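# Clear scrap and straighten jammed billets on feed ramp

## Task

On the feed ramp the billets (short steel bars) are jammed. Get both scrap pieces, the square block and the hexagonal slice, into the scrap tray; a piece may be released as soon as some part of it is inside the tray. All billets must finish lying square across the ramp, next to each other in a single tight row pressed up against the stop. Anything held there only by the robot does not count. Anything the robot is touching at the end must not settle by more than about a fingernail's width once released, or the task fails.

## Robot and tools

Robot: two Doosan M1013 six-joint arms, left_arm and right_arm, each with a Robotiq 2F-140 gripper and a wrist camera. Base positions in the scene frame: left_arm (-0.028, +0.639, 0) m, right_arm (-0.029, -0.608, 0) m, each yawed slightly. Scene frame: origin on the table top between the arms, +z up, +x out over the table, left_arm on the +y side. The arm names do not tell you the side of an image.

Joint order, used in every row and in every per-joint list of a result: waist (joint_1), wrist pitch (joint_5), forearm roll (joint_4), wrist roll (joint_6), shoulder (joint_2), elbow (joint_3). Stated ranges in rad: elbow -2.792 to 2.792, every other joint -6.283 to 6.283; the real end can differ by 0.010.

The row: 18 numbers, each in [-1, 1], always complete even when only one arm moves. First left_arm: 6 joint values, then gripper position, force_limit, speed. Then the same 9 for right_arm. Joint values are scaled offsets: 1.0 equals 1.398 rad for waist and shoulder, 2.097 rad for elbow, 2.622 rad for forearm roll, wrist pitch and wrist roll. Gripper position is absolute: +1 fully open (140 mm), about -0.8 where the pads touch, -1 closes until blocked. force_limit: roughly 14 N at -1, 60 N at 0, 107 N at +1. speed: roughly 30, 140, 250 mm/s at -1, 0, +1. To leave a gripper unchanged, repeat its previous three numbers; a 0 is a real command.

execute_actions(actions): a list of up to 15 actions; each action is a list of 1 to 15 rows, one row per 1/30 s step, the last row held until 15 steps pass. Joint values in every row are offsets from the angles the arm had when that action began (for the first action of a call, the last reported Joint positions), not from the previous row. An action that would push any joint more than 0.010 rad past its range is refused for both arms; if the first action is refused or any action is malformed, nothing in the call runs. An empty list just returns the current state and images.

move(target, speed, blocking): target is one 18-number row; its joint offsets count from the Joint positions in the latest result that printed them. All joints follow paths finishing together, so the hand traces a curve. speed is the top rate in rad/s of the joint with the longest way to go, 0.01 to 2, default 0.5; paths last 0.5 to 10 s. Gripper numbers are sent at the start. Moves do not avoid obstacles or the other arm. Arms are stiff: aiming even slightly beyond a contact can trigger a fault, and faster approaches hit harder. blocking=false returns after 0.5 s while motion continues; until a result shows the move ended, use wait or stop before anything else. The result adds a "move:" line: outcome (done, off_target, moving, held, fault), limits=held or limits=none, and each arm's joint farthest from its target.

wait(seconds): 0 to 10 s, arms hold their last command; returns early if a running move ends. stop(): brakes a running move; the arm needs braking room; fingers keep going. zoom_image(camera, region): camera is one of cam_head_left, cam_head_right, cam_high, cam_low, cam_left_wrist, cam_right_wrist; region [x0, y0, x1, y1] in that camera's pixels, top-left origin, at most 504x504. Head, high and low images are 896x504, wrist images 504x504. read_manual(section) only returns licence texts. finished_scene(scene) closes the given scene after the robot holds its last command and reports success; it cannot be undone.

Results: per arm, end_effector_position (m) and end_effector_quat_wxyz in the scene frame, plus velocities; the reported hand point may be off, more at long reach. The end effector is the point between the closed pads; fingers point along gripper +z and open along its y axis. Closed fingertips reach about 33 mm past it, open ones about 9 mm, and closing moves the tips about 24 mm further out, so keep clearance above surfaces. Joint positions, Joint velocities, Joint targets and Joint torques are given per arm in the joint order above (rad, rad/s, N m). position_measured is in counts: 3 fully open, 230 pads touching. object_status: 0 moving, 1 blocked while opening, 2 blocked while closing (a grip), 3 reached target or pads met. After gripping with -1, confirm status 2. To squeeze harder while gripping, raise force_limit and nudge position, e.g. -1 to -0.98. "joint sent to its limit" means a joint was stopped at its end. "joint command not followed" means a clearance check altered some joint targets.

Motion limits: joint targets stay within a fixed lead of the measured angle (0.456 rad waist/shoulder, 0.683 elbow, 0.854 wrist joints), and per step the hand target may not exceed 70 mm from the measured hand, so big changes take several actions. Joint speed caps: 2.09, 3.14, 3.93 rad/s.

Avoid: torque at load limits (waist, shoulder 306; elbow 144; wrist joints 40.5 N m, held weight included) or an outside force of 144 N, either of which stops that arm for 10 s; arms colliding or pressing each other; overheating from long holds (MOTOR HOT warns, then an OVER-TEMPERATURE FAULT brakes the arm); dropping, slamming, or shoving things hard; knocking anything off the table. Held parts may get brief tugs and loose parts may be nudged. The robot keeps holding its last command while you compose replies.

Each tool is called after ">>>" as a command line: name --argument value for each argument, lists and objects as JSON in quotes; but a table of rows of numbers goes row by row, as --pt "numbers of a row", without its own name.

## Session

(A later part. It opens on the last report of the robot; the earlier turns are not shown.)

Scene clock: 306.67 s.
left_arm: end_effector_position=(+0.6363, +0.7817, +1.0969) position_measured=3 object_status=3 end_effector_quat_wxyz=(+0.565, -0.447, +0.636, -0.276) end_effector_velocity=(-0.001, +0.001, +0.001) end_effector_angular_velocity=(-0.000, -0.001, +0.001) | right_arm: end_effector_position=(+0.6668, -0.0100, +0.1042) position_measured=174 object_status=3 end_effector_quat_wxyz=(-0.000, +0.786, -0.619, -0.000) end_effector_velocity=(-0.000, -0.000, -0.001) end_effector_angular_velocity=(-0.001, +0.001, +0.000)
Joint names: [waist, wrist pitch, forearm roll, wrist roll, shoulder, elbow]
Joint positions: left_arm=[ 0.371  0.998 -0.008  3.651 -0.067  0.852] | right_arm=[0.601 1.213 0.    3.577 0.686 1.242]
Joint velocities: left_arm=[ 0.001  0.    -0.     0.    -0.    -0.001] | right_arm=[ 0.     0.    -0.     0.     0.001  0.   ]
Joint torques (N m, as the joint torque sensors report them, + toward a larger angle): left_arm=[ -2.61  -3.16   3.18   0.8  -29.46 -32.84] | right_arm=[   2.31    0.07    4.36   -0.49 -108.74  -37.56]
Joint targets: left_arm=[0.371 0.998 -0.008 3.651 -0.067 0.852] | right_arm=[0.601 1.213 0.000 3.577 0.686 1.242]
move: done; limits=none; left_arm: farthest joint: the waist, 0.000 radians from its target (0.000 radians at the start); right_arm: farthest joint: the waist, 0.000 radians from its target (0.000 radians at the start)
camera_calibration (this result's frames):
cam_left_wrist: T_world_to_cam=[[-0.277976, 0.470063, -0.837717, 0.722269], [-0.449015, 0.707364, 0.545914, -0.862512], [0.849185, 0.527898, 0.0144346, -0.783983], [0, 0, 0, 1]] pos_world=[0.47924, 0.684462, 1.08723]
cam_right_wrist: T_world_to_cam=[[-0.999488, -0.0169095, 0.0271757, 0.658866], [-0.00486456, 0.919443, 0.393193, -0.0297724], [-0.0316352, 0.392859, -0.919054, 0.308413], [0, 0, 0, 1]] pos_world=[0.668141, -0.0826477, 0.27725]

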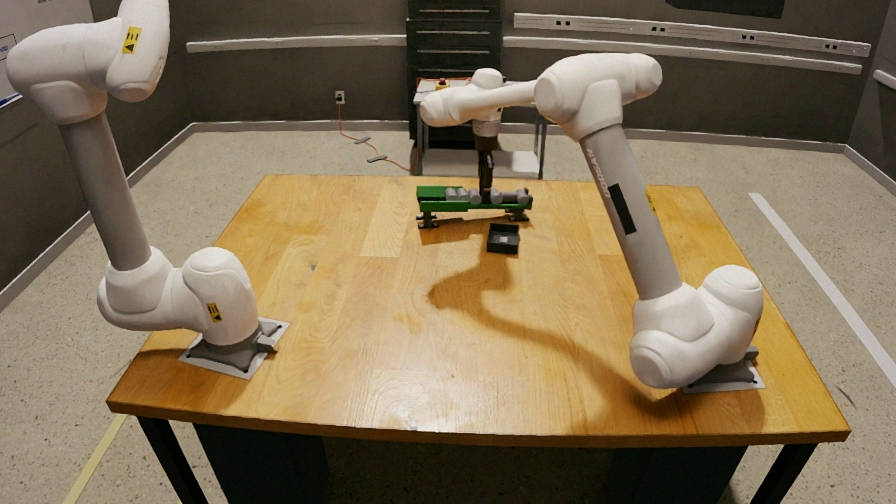

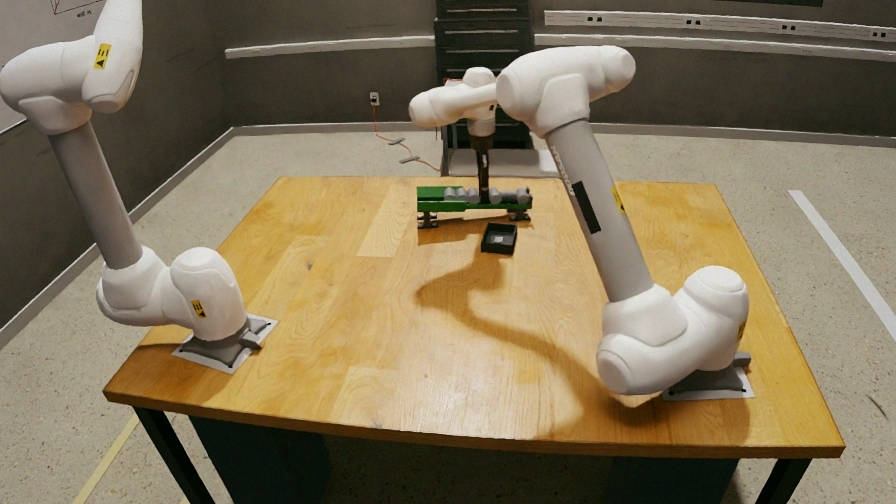

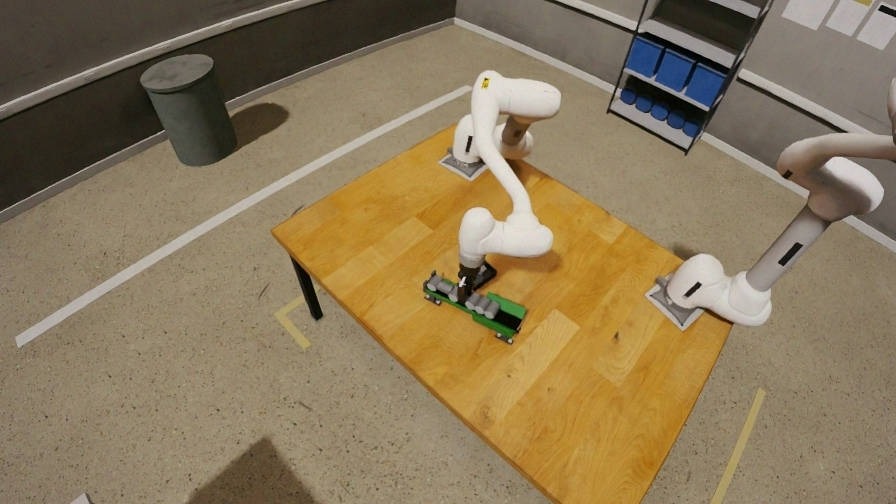

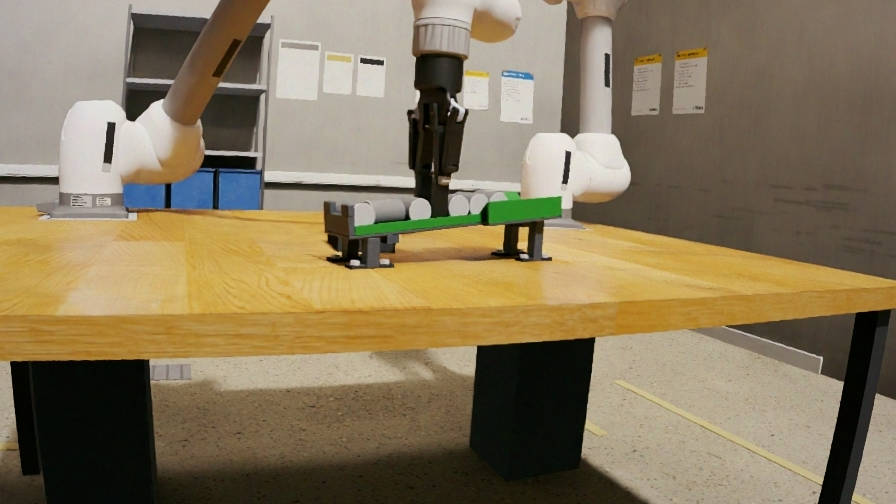

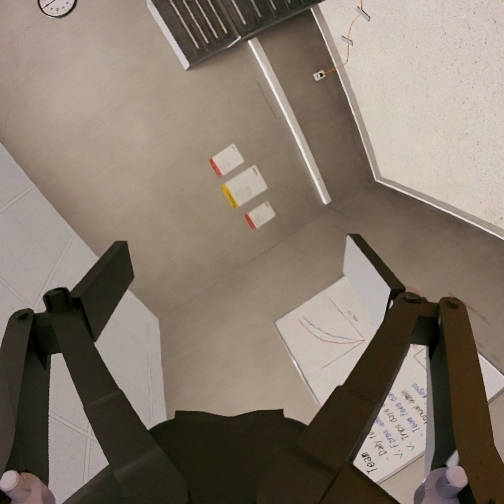

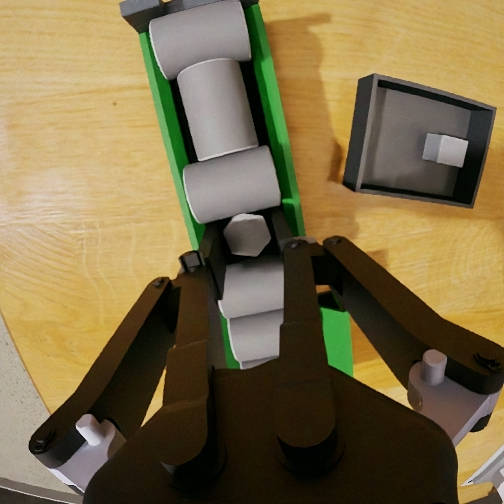

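>>> execute_actions --actions '[[[0, 0, 0, 0, 0, 0, 1, 0, 0, 0, 0, 0, 0, 0, 0, -1, 0, -0.8]]]'

Scene clock: 309.33 s.
left_arm: end_effector_position=(+0.6363, +0.7817, +1.0970) position_measured=3 object_status=3 end_effector_quat_wxyz=(+0.565, -0.447, +0.636, -0.276) end_effector_velocity=(+0.000, -0.000, +0.001) end_effector_angular_velocity=(+0.001, -0.001, +0.000) | right_arm: end_effector_position=(+0.6668, -0.0100, +0.1042) position_measured=188 object_status=2 end_effector_quat_wxyz=(-0.000, +0.786, -0.619, -0.000) end_effector_velocity=(+0.000, +0.000, +0.002) end_effector_angular_velocity=(+0.001, -0.002, +0.001)
Joint names: [waist, wrist pitch, forearm roll, wrist roll, shoulder, elbow]
Joint positions: left_arm=[ 0.371  0.998 -0.008  3.651 -0.067  0.852] | right_arm=[0.601 1.213 0.    3.577 0.686 1.242]
Joint velocities: left_arm=[-0.    -0.     0.001 -0.     0.    -0.001] | right_arm=[ 0.    -0.    -0.    -0.001 -0.002 -0.   ]
Joint torques (N m, as the joint torque sensors report them, + toward a larger angle): left_arm=[ -3.37  -2.99   3.17   0.84 -29.24 -32.61] | right_arm=[  2.94  -0.42   4.53  -0.26 -94.28 -29.84]
Joint targets: left_arm=[0.371 0.998 -0.008 3.651 -0.067 0.852] | right_arm=[0.601 1.213 0.000 3.577 0.686 1.242]
camera_calibration (this result's frames):
cam_left_wrist: T_world_to_cam=[[-0.277931, 0.470054, -0.837737, 0.722293], [-0.449018, 0.707386, 0.545883, -0.862502], [0.849198, 0.527877, 0.014458, -0.783986], [0, 0, 0, 1]] pos_world=[0.479228, 0.684454, 1.08725]
cam_right_wrist: T_world_to_cam=[[-0.999487, -0.016899, 0.0271893, 0.658864], [-0.00484867, 0.919433, 0.393216, -0.0297842], [-0.0316437, 0.392883, -0.919044, 0.308389], [0, 0, 0, 1]] pos_world=[0.66814, -0.0826418, 0.27722]

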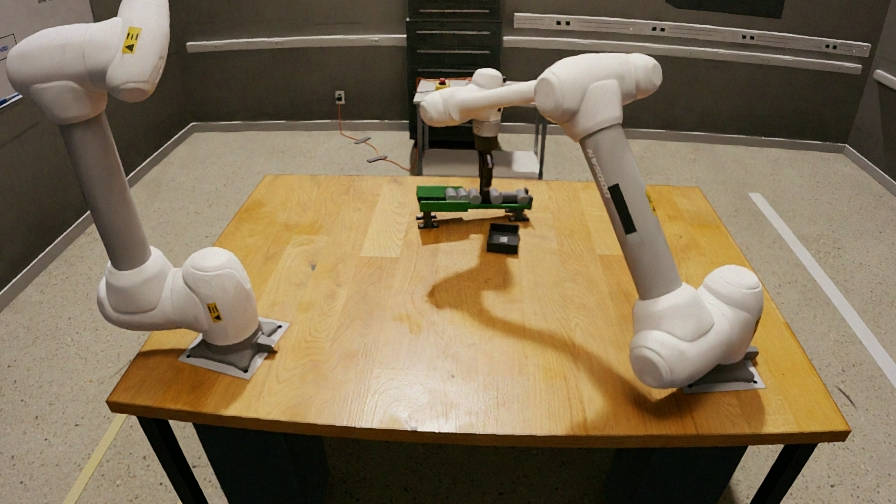

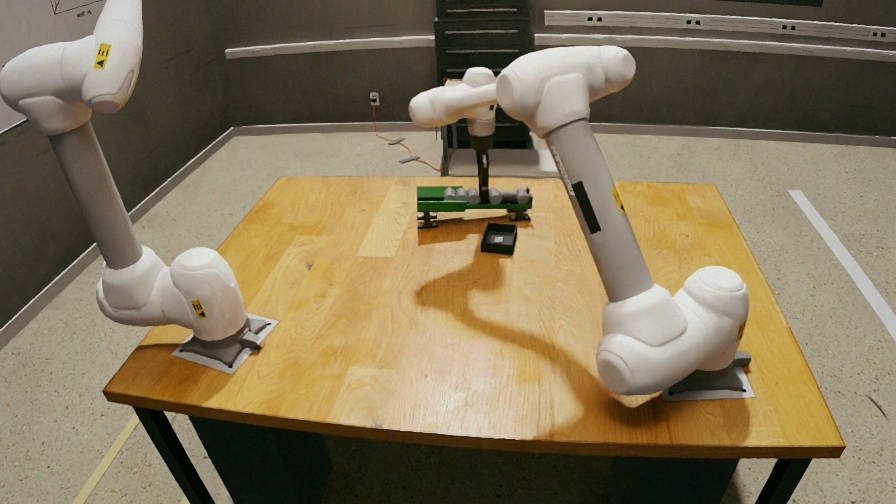

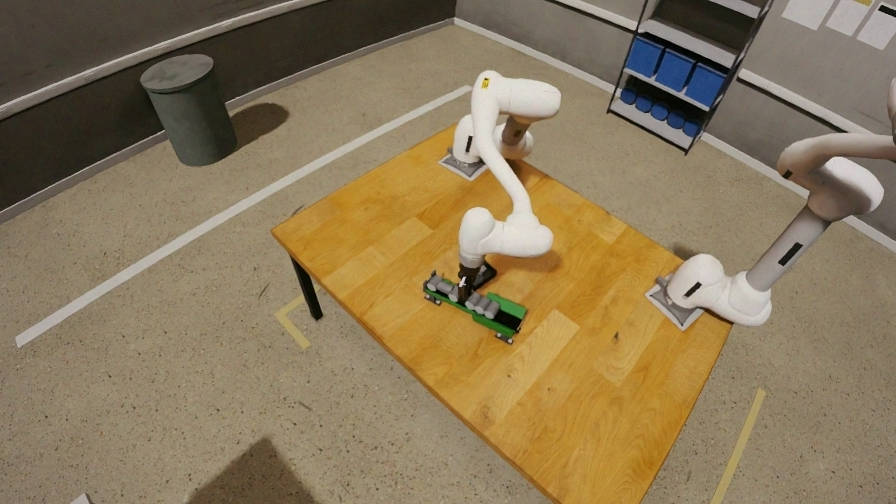

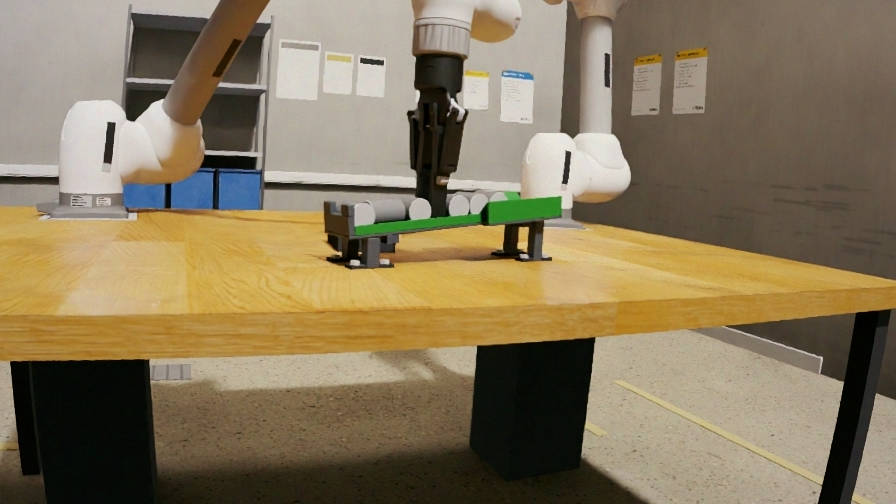

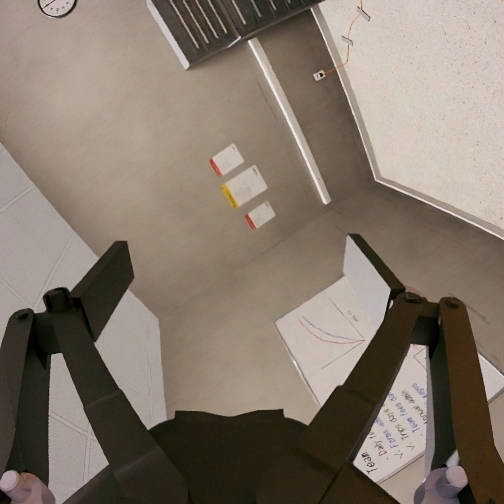

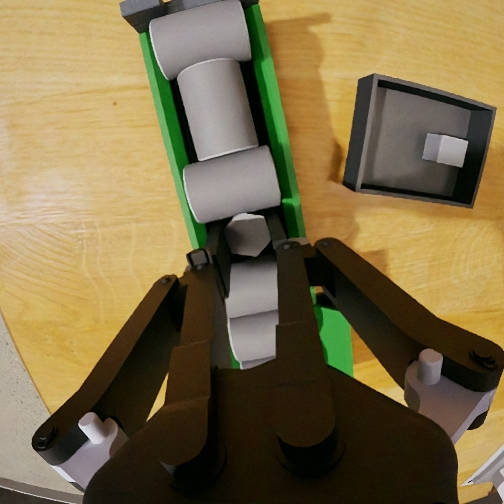

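>>> zoom_image --camera "cam_right_wrist" --region '[335, 55, 504, 224]'

>>> zoom_image --camera "cam_right_wrist" --region '[120, 0, 320, 200]'

>>> zoom_image --camera "cam_right_wrist" --region '[185, 170, 305, 290]'

Region (335, 55, 504, 224) of cam_right_wrist's 504x504 image, scaled by 2.982, with more detail than that image has.

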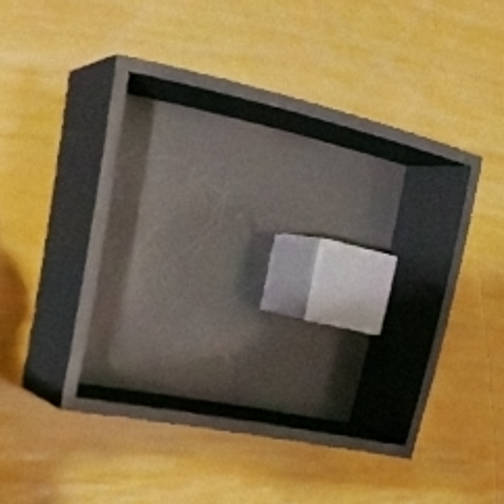

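Region (120, 0, 320, 200) of cam_right_wrist's 504x504 image, scaled by 2.520, with more detail than that image has.

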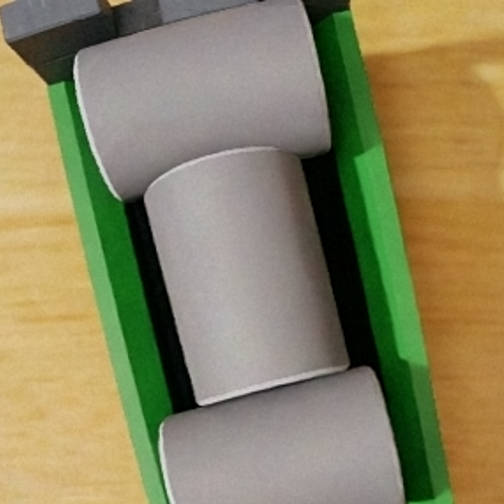

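Region (185, 170, 305, 290) of cam_right_wrist's 504x504 image, scaled by 4.200, with more detail than that image has.

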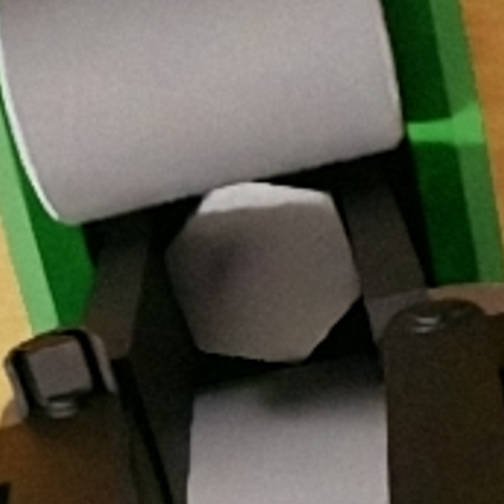

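>>> move --target '[0, 0, 0, 0, 0, 0, 1, 0, 0, 0.000358, 0.013615, 0, 0.00019, -0.009524, -0.010675, -1, 0, -0.8]' --speed 0.06

Scene clock: 430.20 s.
left_arm: end_effector_position=(+0.6363, +0.7817, +1.0969) position_measured=3 object_status=3 end_effector_quat_wxyz=(+0.565, -0.447, +0.636, -0.276) end_effector_velocity=(+0.001, +0.000, -0.001) end_effector_angular_velocity=(-0.000, +0.002, +0.000) | right_arm: end_effector_position=(+0.6667, -0.0095, +0.1282) position_measured=188 object_status=2 end_effector_quat_wxyz=(-0.000, +0.786, -0.619, -0.000) end_effector_velocity=(+0.000, +0.000, -0.000) end_effector_angular_velocity=(+0.000, -0.000, -0.000)
Joint names: [waist, wrist pitch, forearm roll, wrist roll, shoulder, elbow]
Joint positions: left_arm=[ 0.371  0.998 -0.008  3.651 -0.067  0.852] | right_arm=[0.601 1.249 0.    3.577 0.673 1.22 ]
Joint velocities: left_arm=[ 0.     0.    -0.    -0.     0.     0.001] | right_arm=[-0.    -0.001  0.    -0.     0.     0.   ]
Joint torques (N m, as the joint torque sensors report them, + toward a larger angle): left_arm=[ -2.83  -3.05   3.26   0.89 -29.72 -32.73] | right_arm=[   3.08   -0.07    4.7    -0.45 -109.23  -38.91]
Joint targets: left_arm=[0.371 0.998 -0.008 3.651 -0.067 0.852] | right_arm=[0.601 1.249 0.000 3.577 0.673 1.220]
move: done; limits=none; left_arm: farthest joint: the waist, 0.000 radians from its target (0.000 radians at the start); right_arm: farthest joint: the waist, 0.000 radians from its target (0.001 radians at the start)
camera_calibration (this result's frames):
cam_left_wrist: T_world_to_cam=[[-0.277977, 0.470063, -0.837717, 0.722269], [-0.449014, 0.707364, 0.545914, -0.862512], [0.849185, 0.527898, 0.0144341, -0.783983], [0, 0, 0, 1]] pos_world=[0.479241, 0.684462, 1.08723]
cam_right_wrist: T_world_to_cam=[[-0.999488, -0.0169427, 0.0271509, 0.658112], [-0.00490555, 0.919452, 0.393171, -0.0396104], [-0.0316253, 0.392836, -0.919065, 0.330226], [0, 0, 0, 1]] pos_world=[0.668024, -0.0821546, 0.301204]

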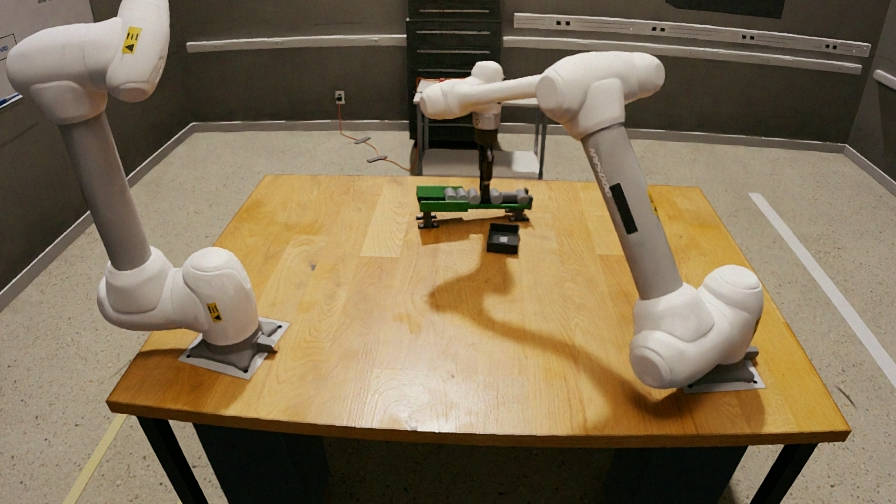

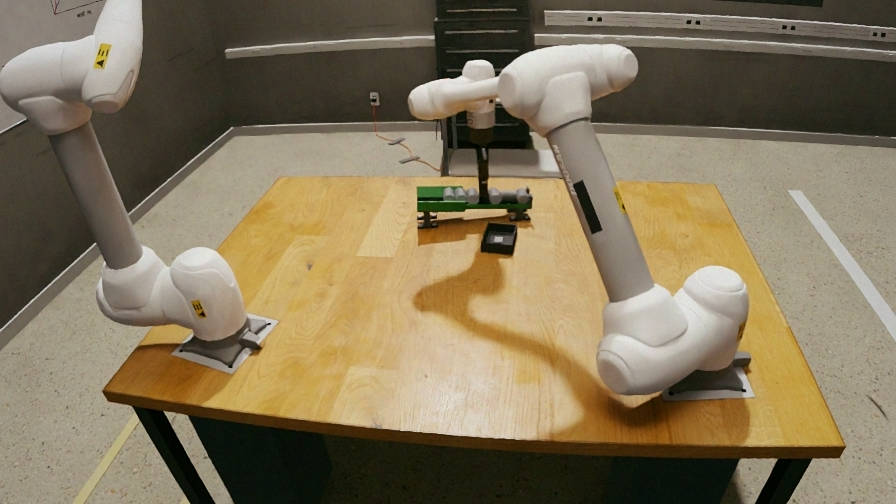

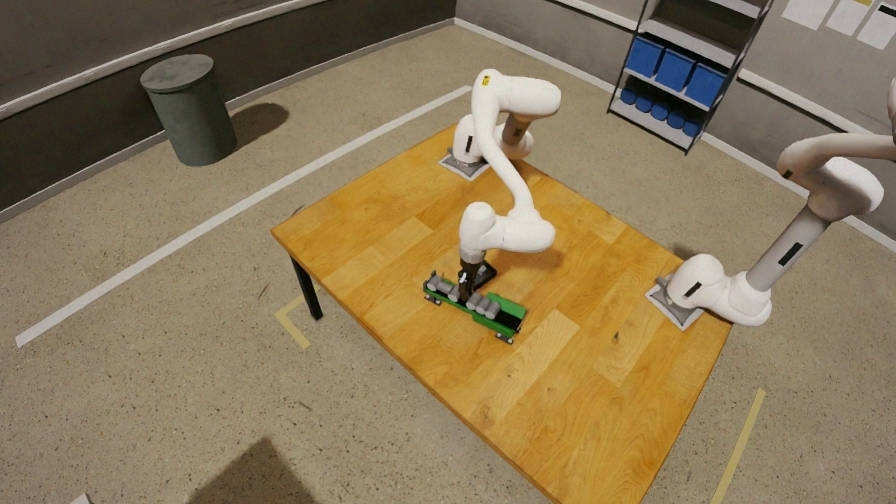

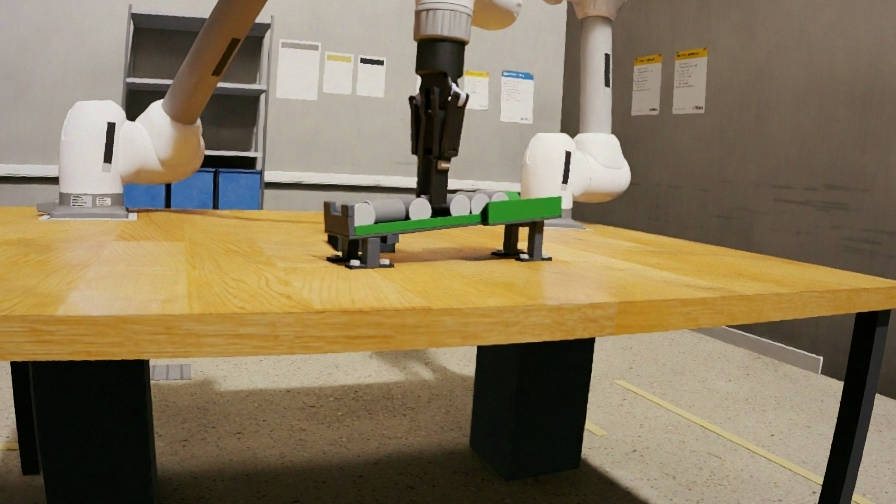

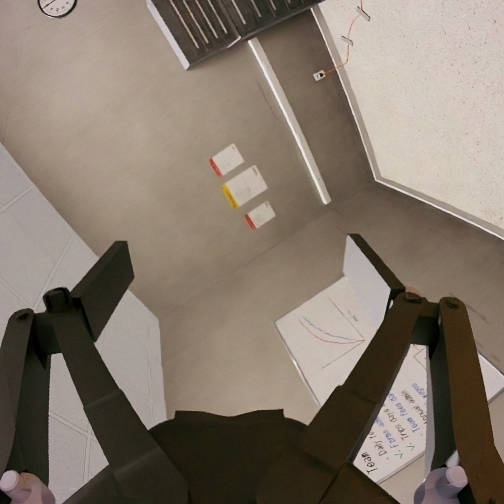

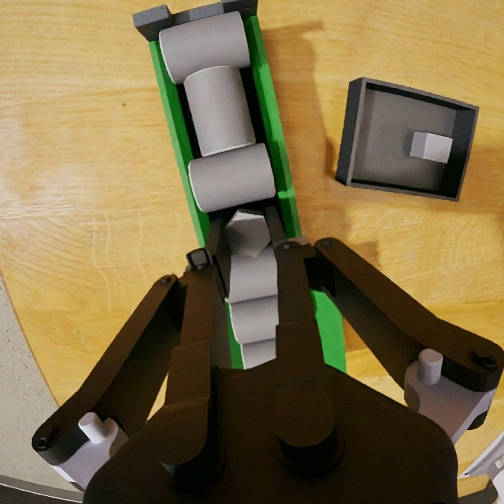

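>>> zoom_image --camera "cam_low" --region '[395, 165, 485, 235]'

>>> zoom_image --camera "cam_right_wrist" --region '[185, 170, 305, 290]'

Region (395, 165, 485, 235) of cam_low's 896x504 image, scaled by 5.600, with more detail than that image has.

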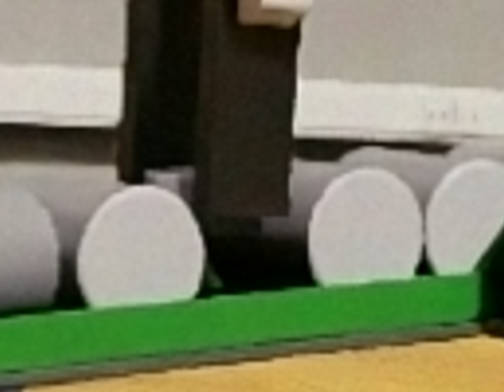

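Region (185, 170, 305, 290) of cam_right_wrist's 504x504 image, scaled by 4.200, with more detail than that image has.

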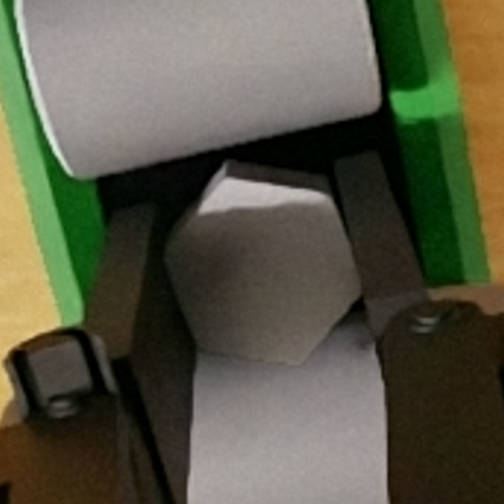

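>>> move --target '[0, 0, 0, 0, 0, 0, 1, 0, 0, -0.008536, 0.011356, 0, -0.004551, -0.01527, -0.004019, -1, 0, -0.8]' --speed 0.03

Scene clock: 453.27 s.
left_arm: end_effector_position=(+0.6363, +0.7817, +1.0970) position_measured=3 object_status=3 end_effector_quat_wxyz=(+0.565, -0.447, +0.636, -0.276) end_effector_velocity=(-0.001, +0.000, +0.001) end_effector_angular_velocity=(+0.000, -0.002, +0.000) | right_arm: end_effector_position=(+0.6694, -0.0212, +0.1521) position_measured=188 object_status=2 end_effector_quat_wxyz=(-0.000, +0.786, -0.619, -0.000) end_effector_velocity=(+0.001, -0.000, +0.001) end_effector_angular_velocity=(-0.001, -0.001, +0.001)
Joint names: [waist, wrist pitch, forearm roll, wrist roll, shoulder, elbow]
Joint positions: left_arm=[ 0.371  0.998 -0.008  3.651 -0.067  0.852] | right_arm=[0.589 1.278 0.    3.566 0.651 1.211]
Joint velocities: left_arm=[ 0.001 -0.    -0.     0.    -0.    -0.001] | right_arm=[ 0.     0.001 -0.002 -0.     0.    -0.002]
Joint torques (N m, as the joint torque sensors report them, + toward a larger angle): left_arm=[ -2.03  -2.95   3.17   0.85 -28.94 -32.62] | right_arm=[   2.1     0.08    4.39   -0.45 -108.81  -39.2 ]
Joint targets: left_arm=[0.371 0.998 -0.008 3.651 -0.067 0.852] | right_arm=[0.589 1.278 0.000 3.566 0.651 1.211]
move: done; limits=none; left_arm: farthest joint: the waist, 0.000 radians from its target (0.000 radians at the start); right_arm: farthest joint: the waist, 0.000 radians from its target (0.012 radians at the start)
camera_calibration (this result's frames):
cam_left_wrist: T_world_to_cam=[[-0.277931, 0.470054, -0.837737, 0.722294], [-0.449018, 0.707386, 0.545882, -0.862502], [0.849198, 0.527877, 0.0144579, -0.783986], [0, 0, 0, 1]] pos_world=[0.479228, 0.684454, 1.08725]
cam_right_wrist: T_world_to_cam=[[-0.999486, -0.0169242, 0.0272124, 0.660041], [-0.00486202, 0.919423, 0.393239, -0.0383719], [-0.031675, 0.392905, -0.919033, 0.356959], [0, 0, 0, 1]] pos_world=[0.670822, -0.0938002, 0.325185]

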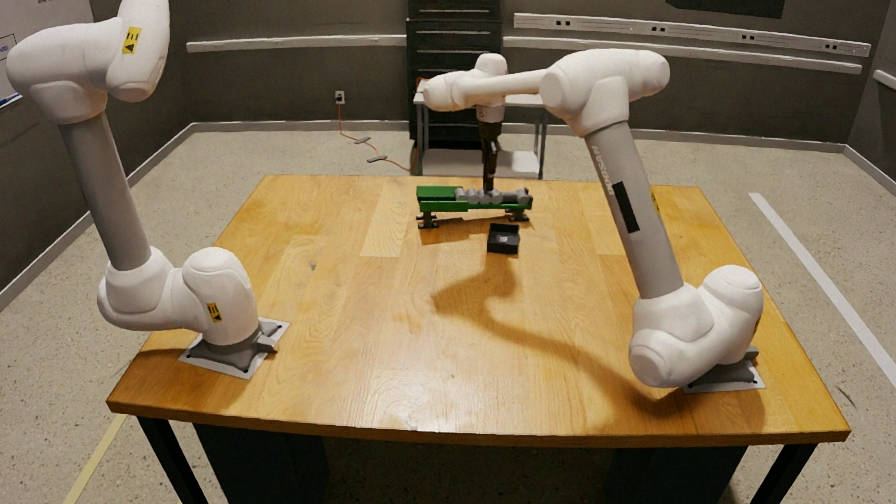

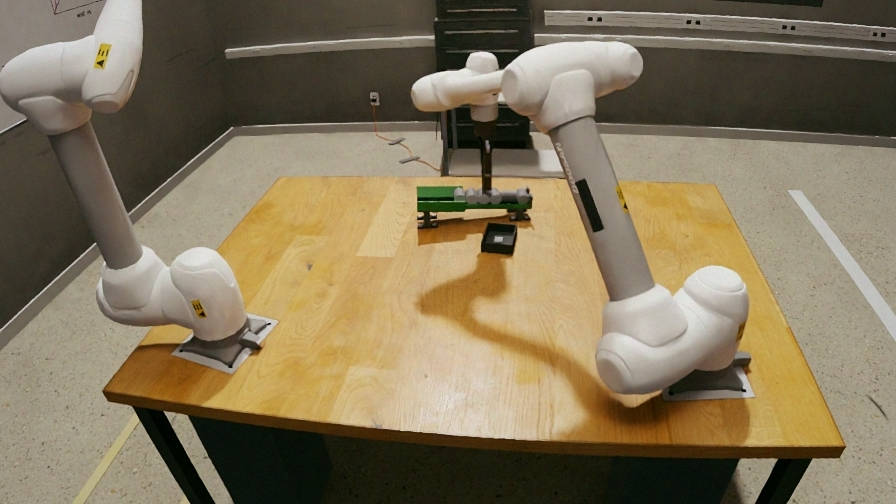

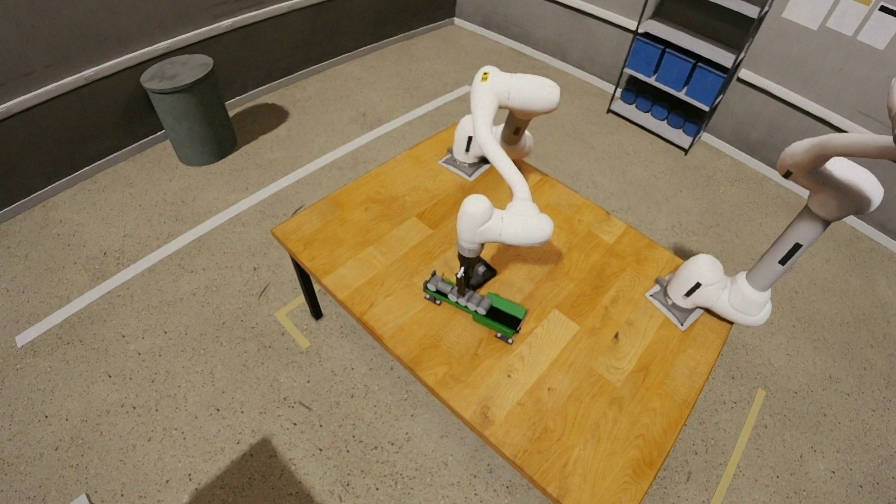

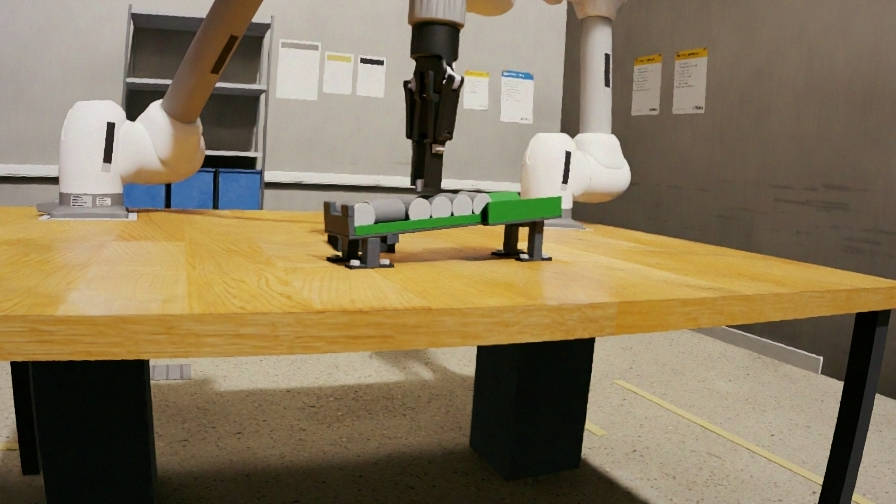

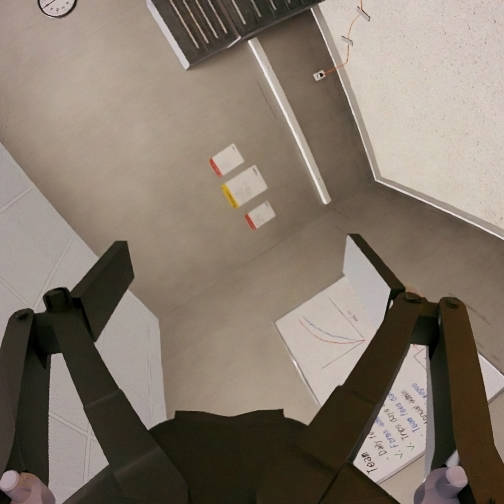

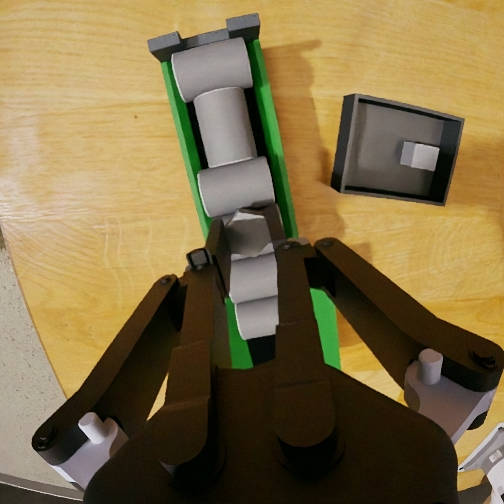

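>>> zoom_image --camera "cam_right_wrist" --region '[145, 25, 305, 185]'

>>> zoom_image --camera "cam_right_wrist" --region '[325, 80, 475, 230]'

>>> zoom_image --camera "cam_low" --region '[320, 160, 500, 245]'

Region (145, 25, 305, 185) of cam_right_wrist's 504x504 image, scaled by 3.150, with more detail than that image has.

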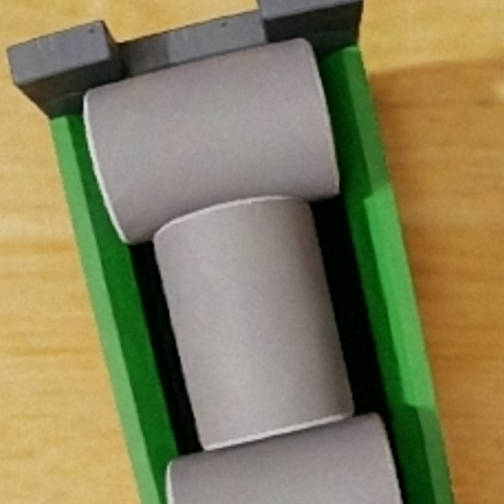

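Region (325, 80, 475, 230) of cam_right_wrist's 504x504 image, scaled by 3.360, with more detail than that image has.

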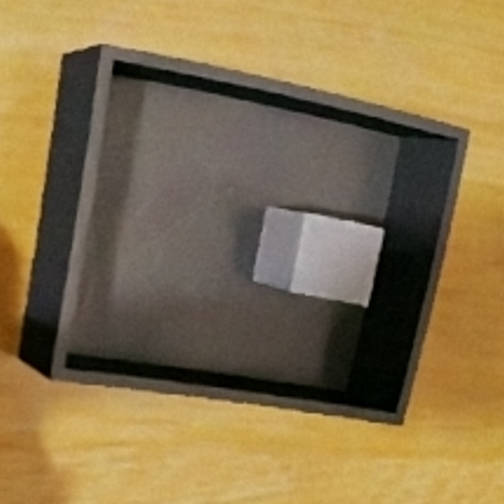

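Region (320, 160, 500, 245) of cam_low's 896x504 image, scaled by 2.800, with more detail than that image has; it fills the top 238 rows of this view, and the rest is white.

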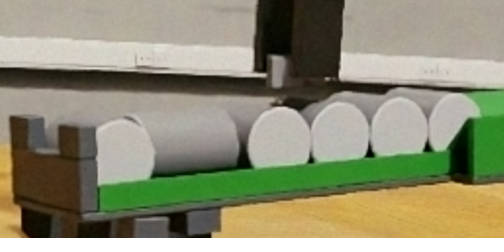

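>>> move --target '[0, 0, 0, 0, 0, 0, 1, 0, 0, 0.035535, -0.057489, 0, 0.137177, -0.1474, 0.170148, -1, 0, -0.8]' --speed 0.4

Scene clock: 511.83 s.
left_arm: end_effector_position=(+0.6363, +0.7817, +1.0969) position_measured=3 object_status=3 end_effector_quat_wxyz=(+0.565, -0.447, +0.636, -0.276) end_effector_velocity=(-0.000, +0.000, -0.000) end_effector_angular_velocity=(+0.000, +0.001, +0.001) | right_arm: end_effector_position=(+0.5340, -0.0779, +0.1401) position_measured=188 object_status=2 end_effector_quat_wxyz=(+0.000, -0.681, +0.733, +0.000) end_effector_velocity=(+0.000, +0.001, +0.001) end_effector_angular_velocity=(+0.003, -0.001, -0.001)
Joint names: [waist, wrist pitch, forearm roll, wrist roll, shoulder, elbow]
Joint positions: left_arm=[ 0.371  0.998 -0.008  3.651 -0.067  0.852] | right_arm=[0.639 1.128 0.    3.925 0.445 1.568]
Joint velocities: left_arm=[ 0.    -0.     0.001 -0.    -0.001  0.001] | right_arm=[-0.    -0.001  0.002  0.    -0.001 -0.001]
Joint torques (N m, as the joint torque sensors report them, + toward a larger angle): left_arm=[ -2.79  -3.03   3.26   0.99 -28.71 -32.64] | right_arm=[  1.55   0.13   3.94  -0.33 -86.96 -36.69]
Joint targets: left_arm=[0.371 0.998 -0.008 3.651 -0.067 0.852] | right_arm=[0.639 1.128 0.000 3.925 0.445 1.568]
move: done; limits=none; left_arm: farthest joint: the waist, 0.000 radians from its target (0.000 radians at the start); right_arm: farthest joint: the waist, 0.000 radians from its target (0.050 radians at the start)
camera_calibration (this result's frames):
cam_left_wrist: T_world_to_cam=[[-0.277977, 0.470063, -0.837717, 0.722269], [-0.449014, 0.707364, 0.545914, -0.862512], [0.849185, 0.527898, 0.0144339, -0.783983], [0, 0, 0, 1]] pos_world=[0.479241, 0.684462, 1.08723]
cam_right_wrist: T_world_to_cam=[[-0.95701, 0.288758, 0.0273869, 0.525168], [0.275894, 0.877083, 0.393203, -0.135351], [0.0895197, 0.383855, -0.919044, 0.298417], [0, 0, 0, 1]] pos_world=[0.513219, -0.147481, 0.313096]

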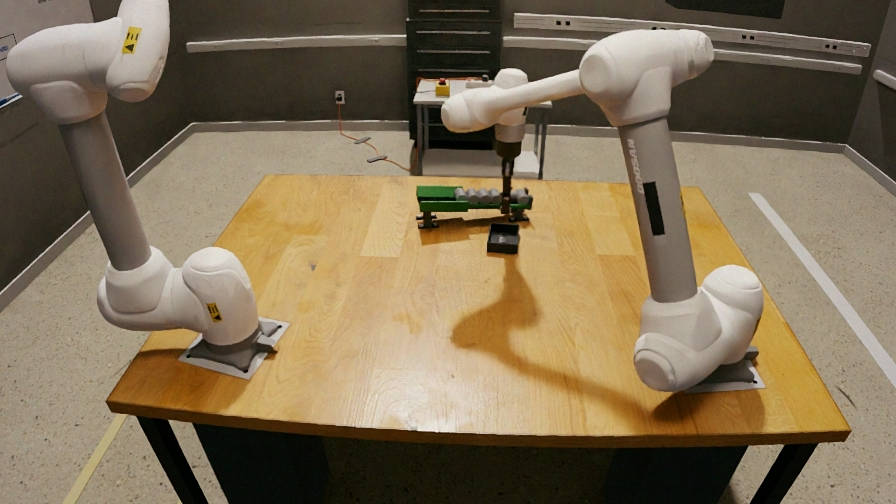

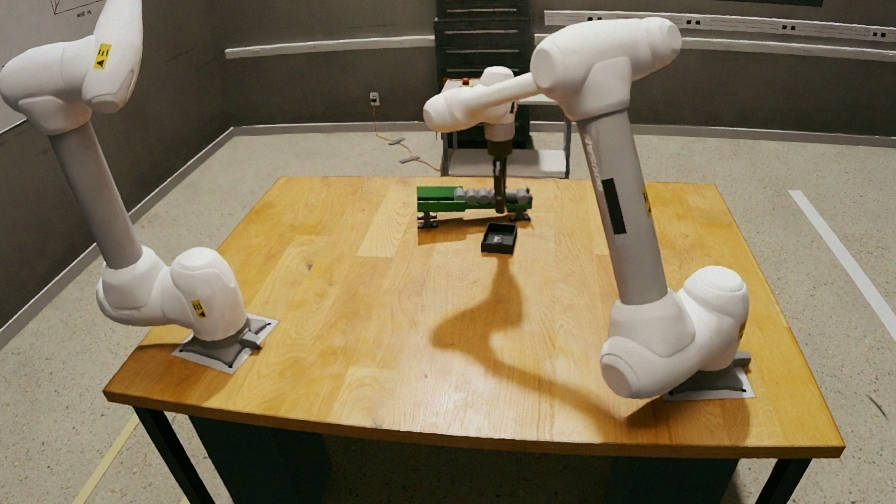

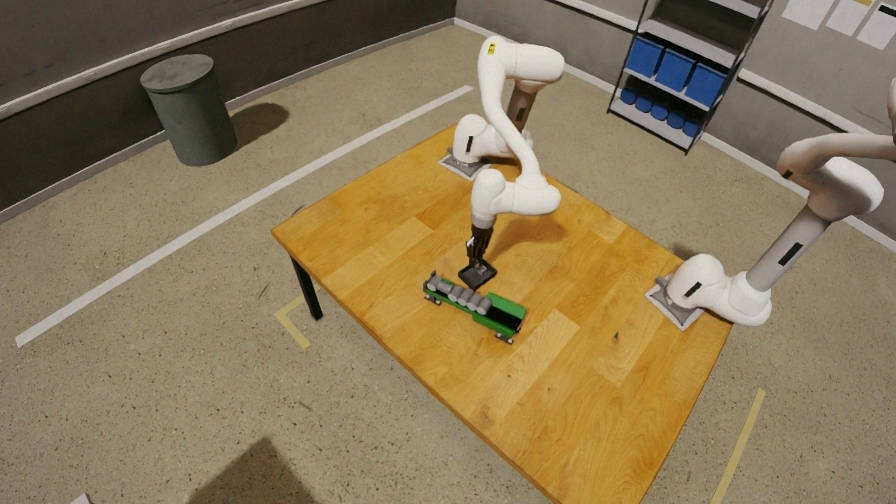

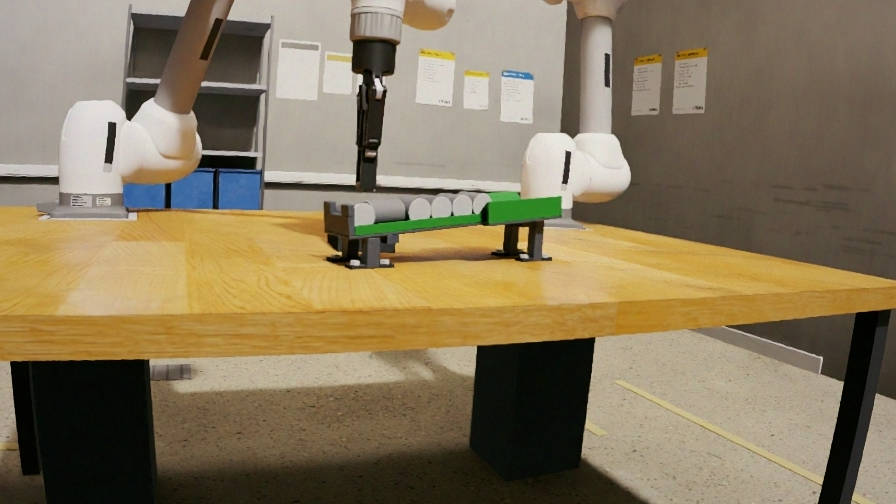

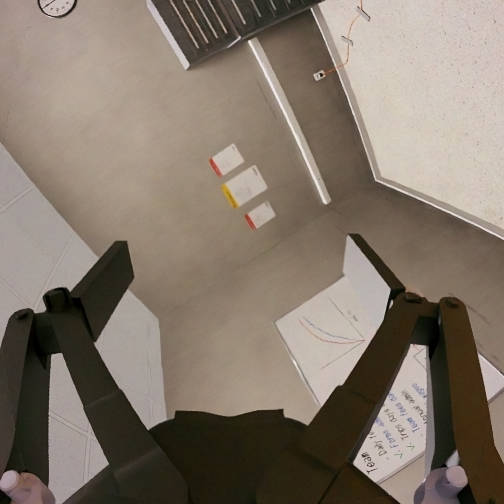

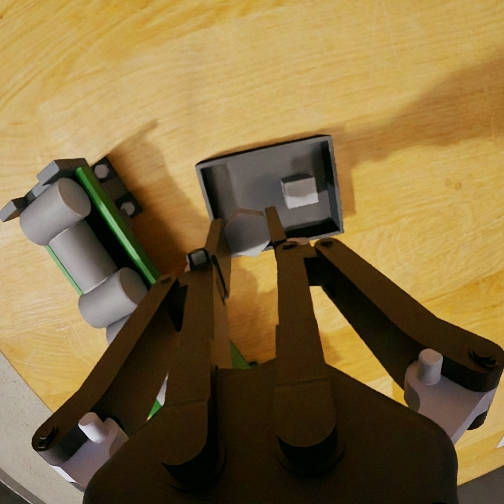

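>>> zoom_image --camera "cam_right_wrist" --region '[185, 115, 355, 285]'

Region (185, 115, 355, 285) of cam_right_wrist's 504x504 image, scaled by 2.965, with more detail than that image has.

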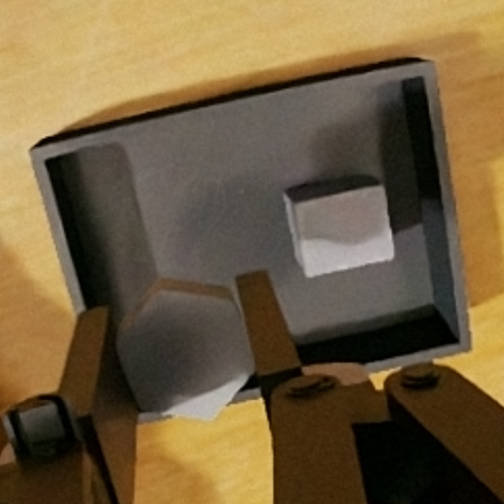

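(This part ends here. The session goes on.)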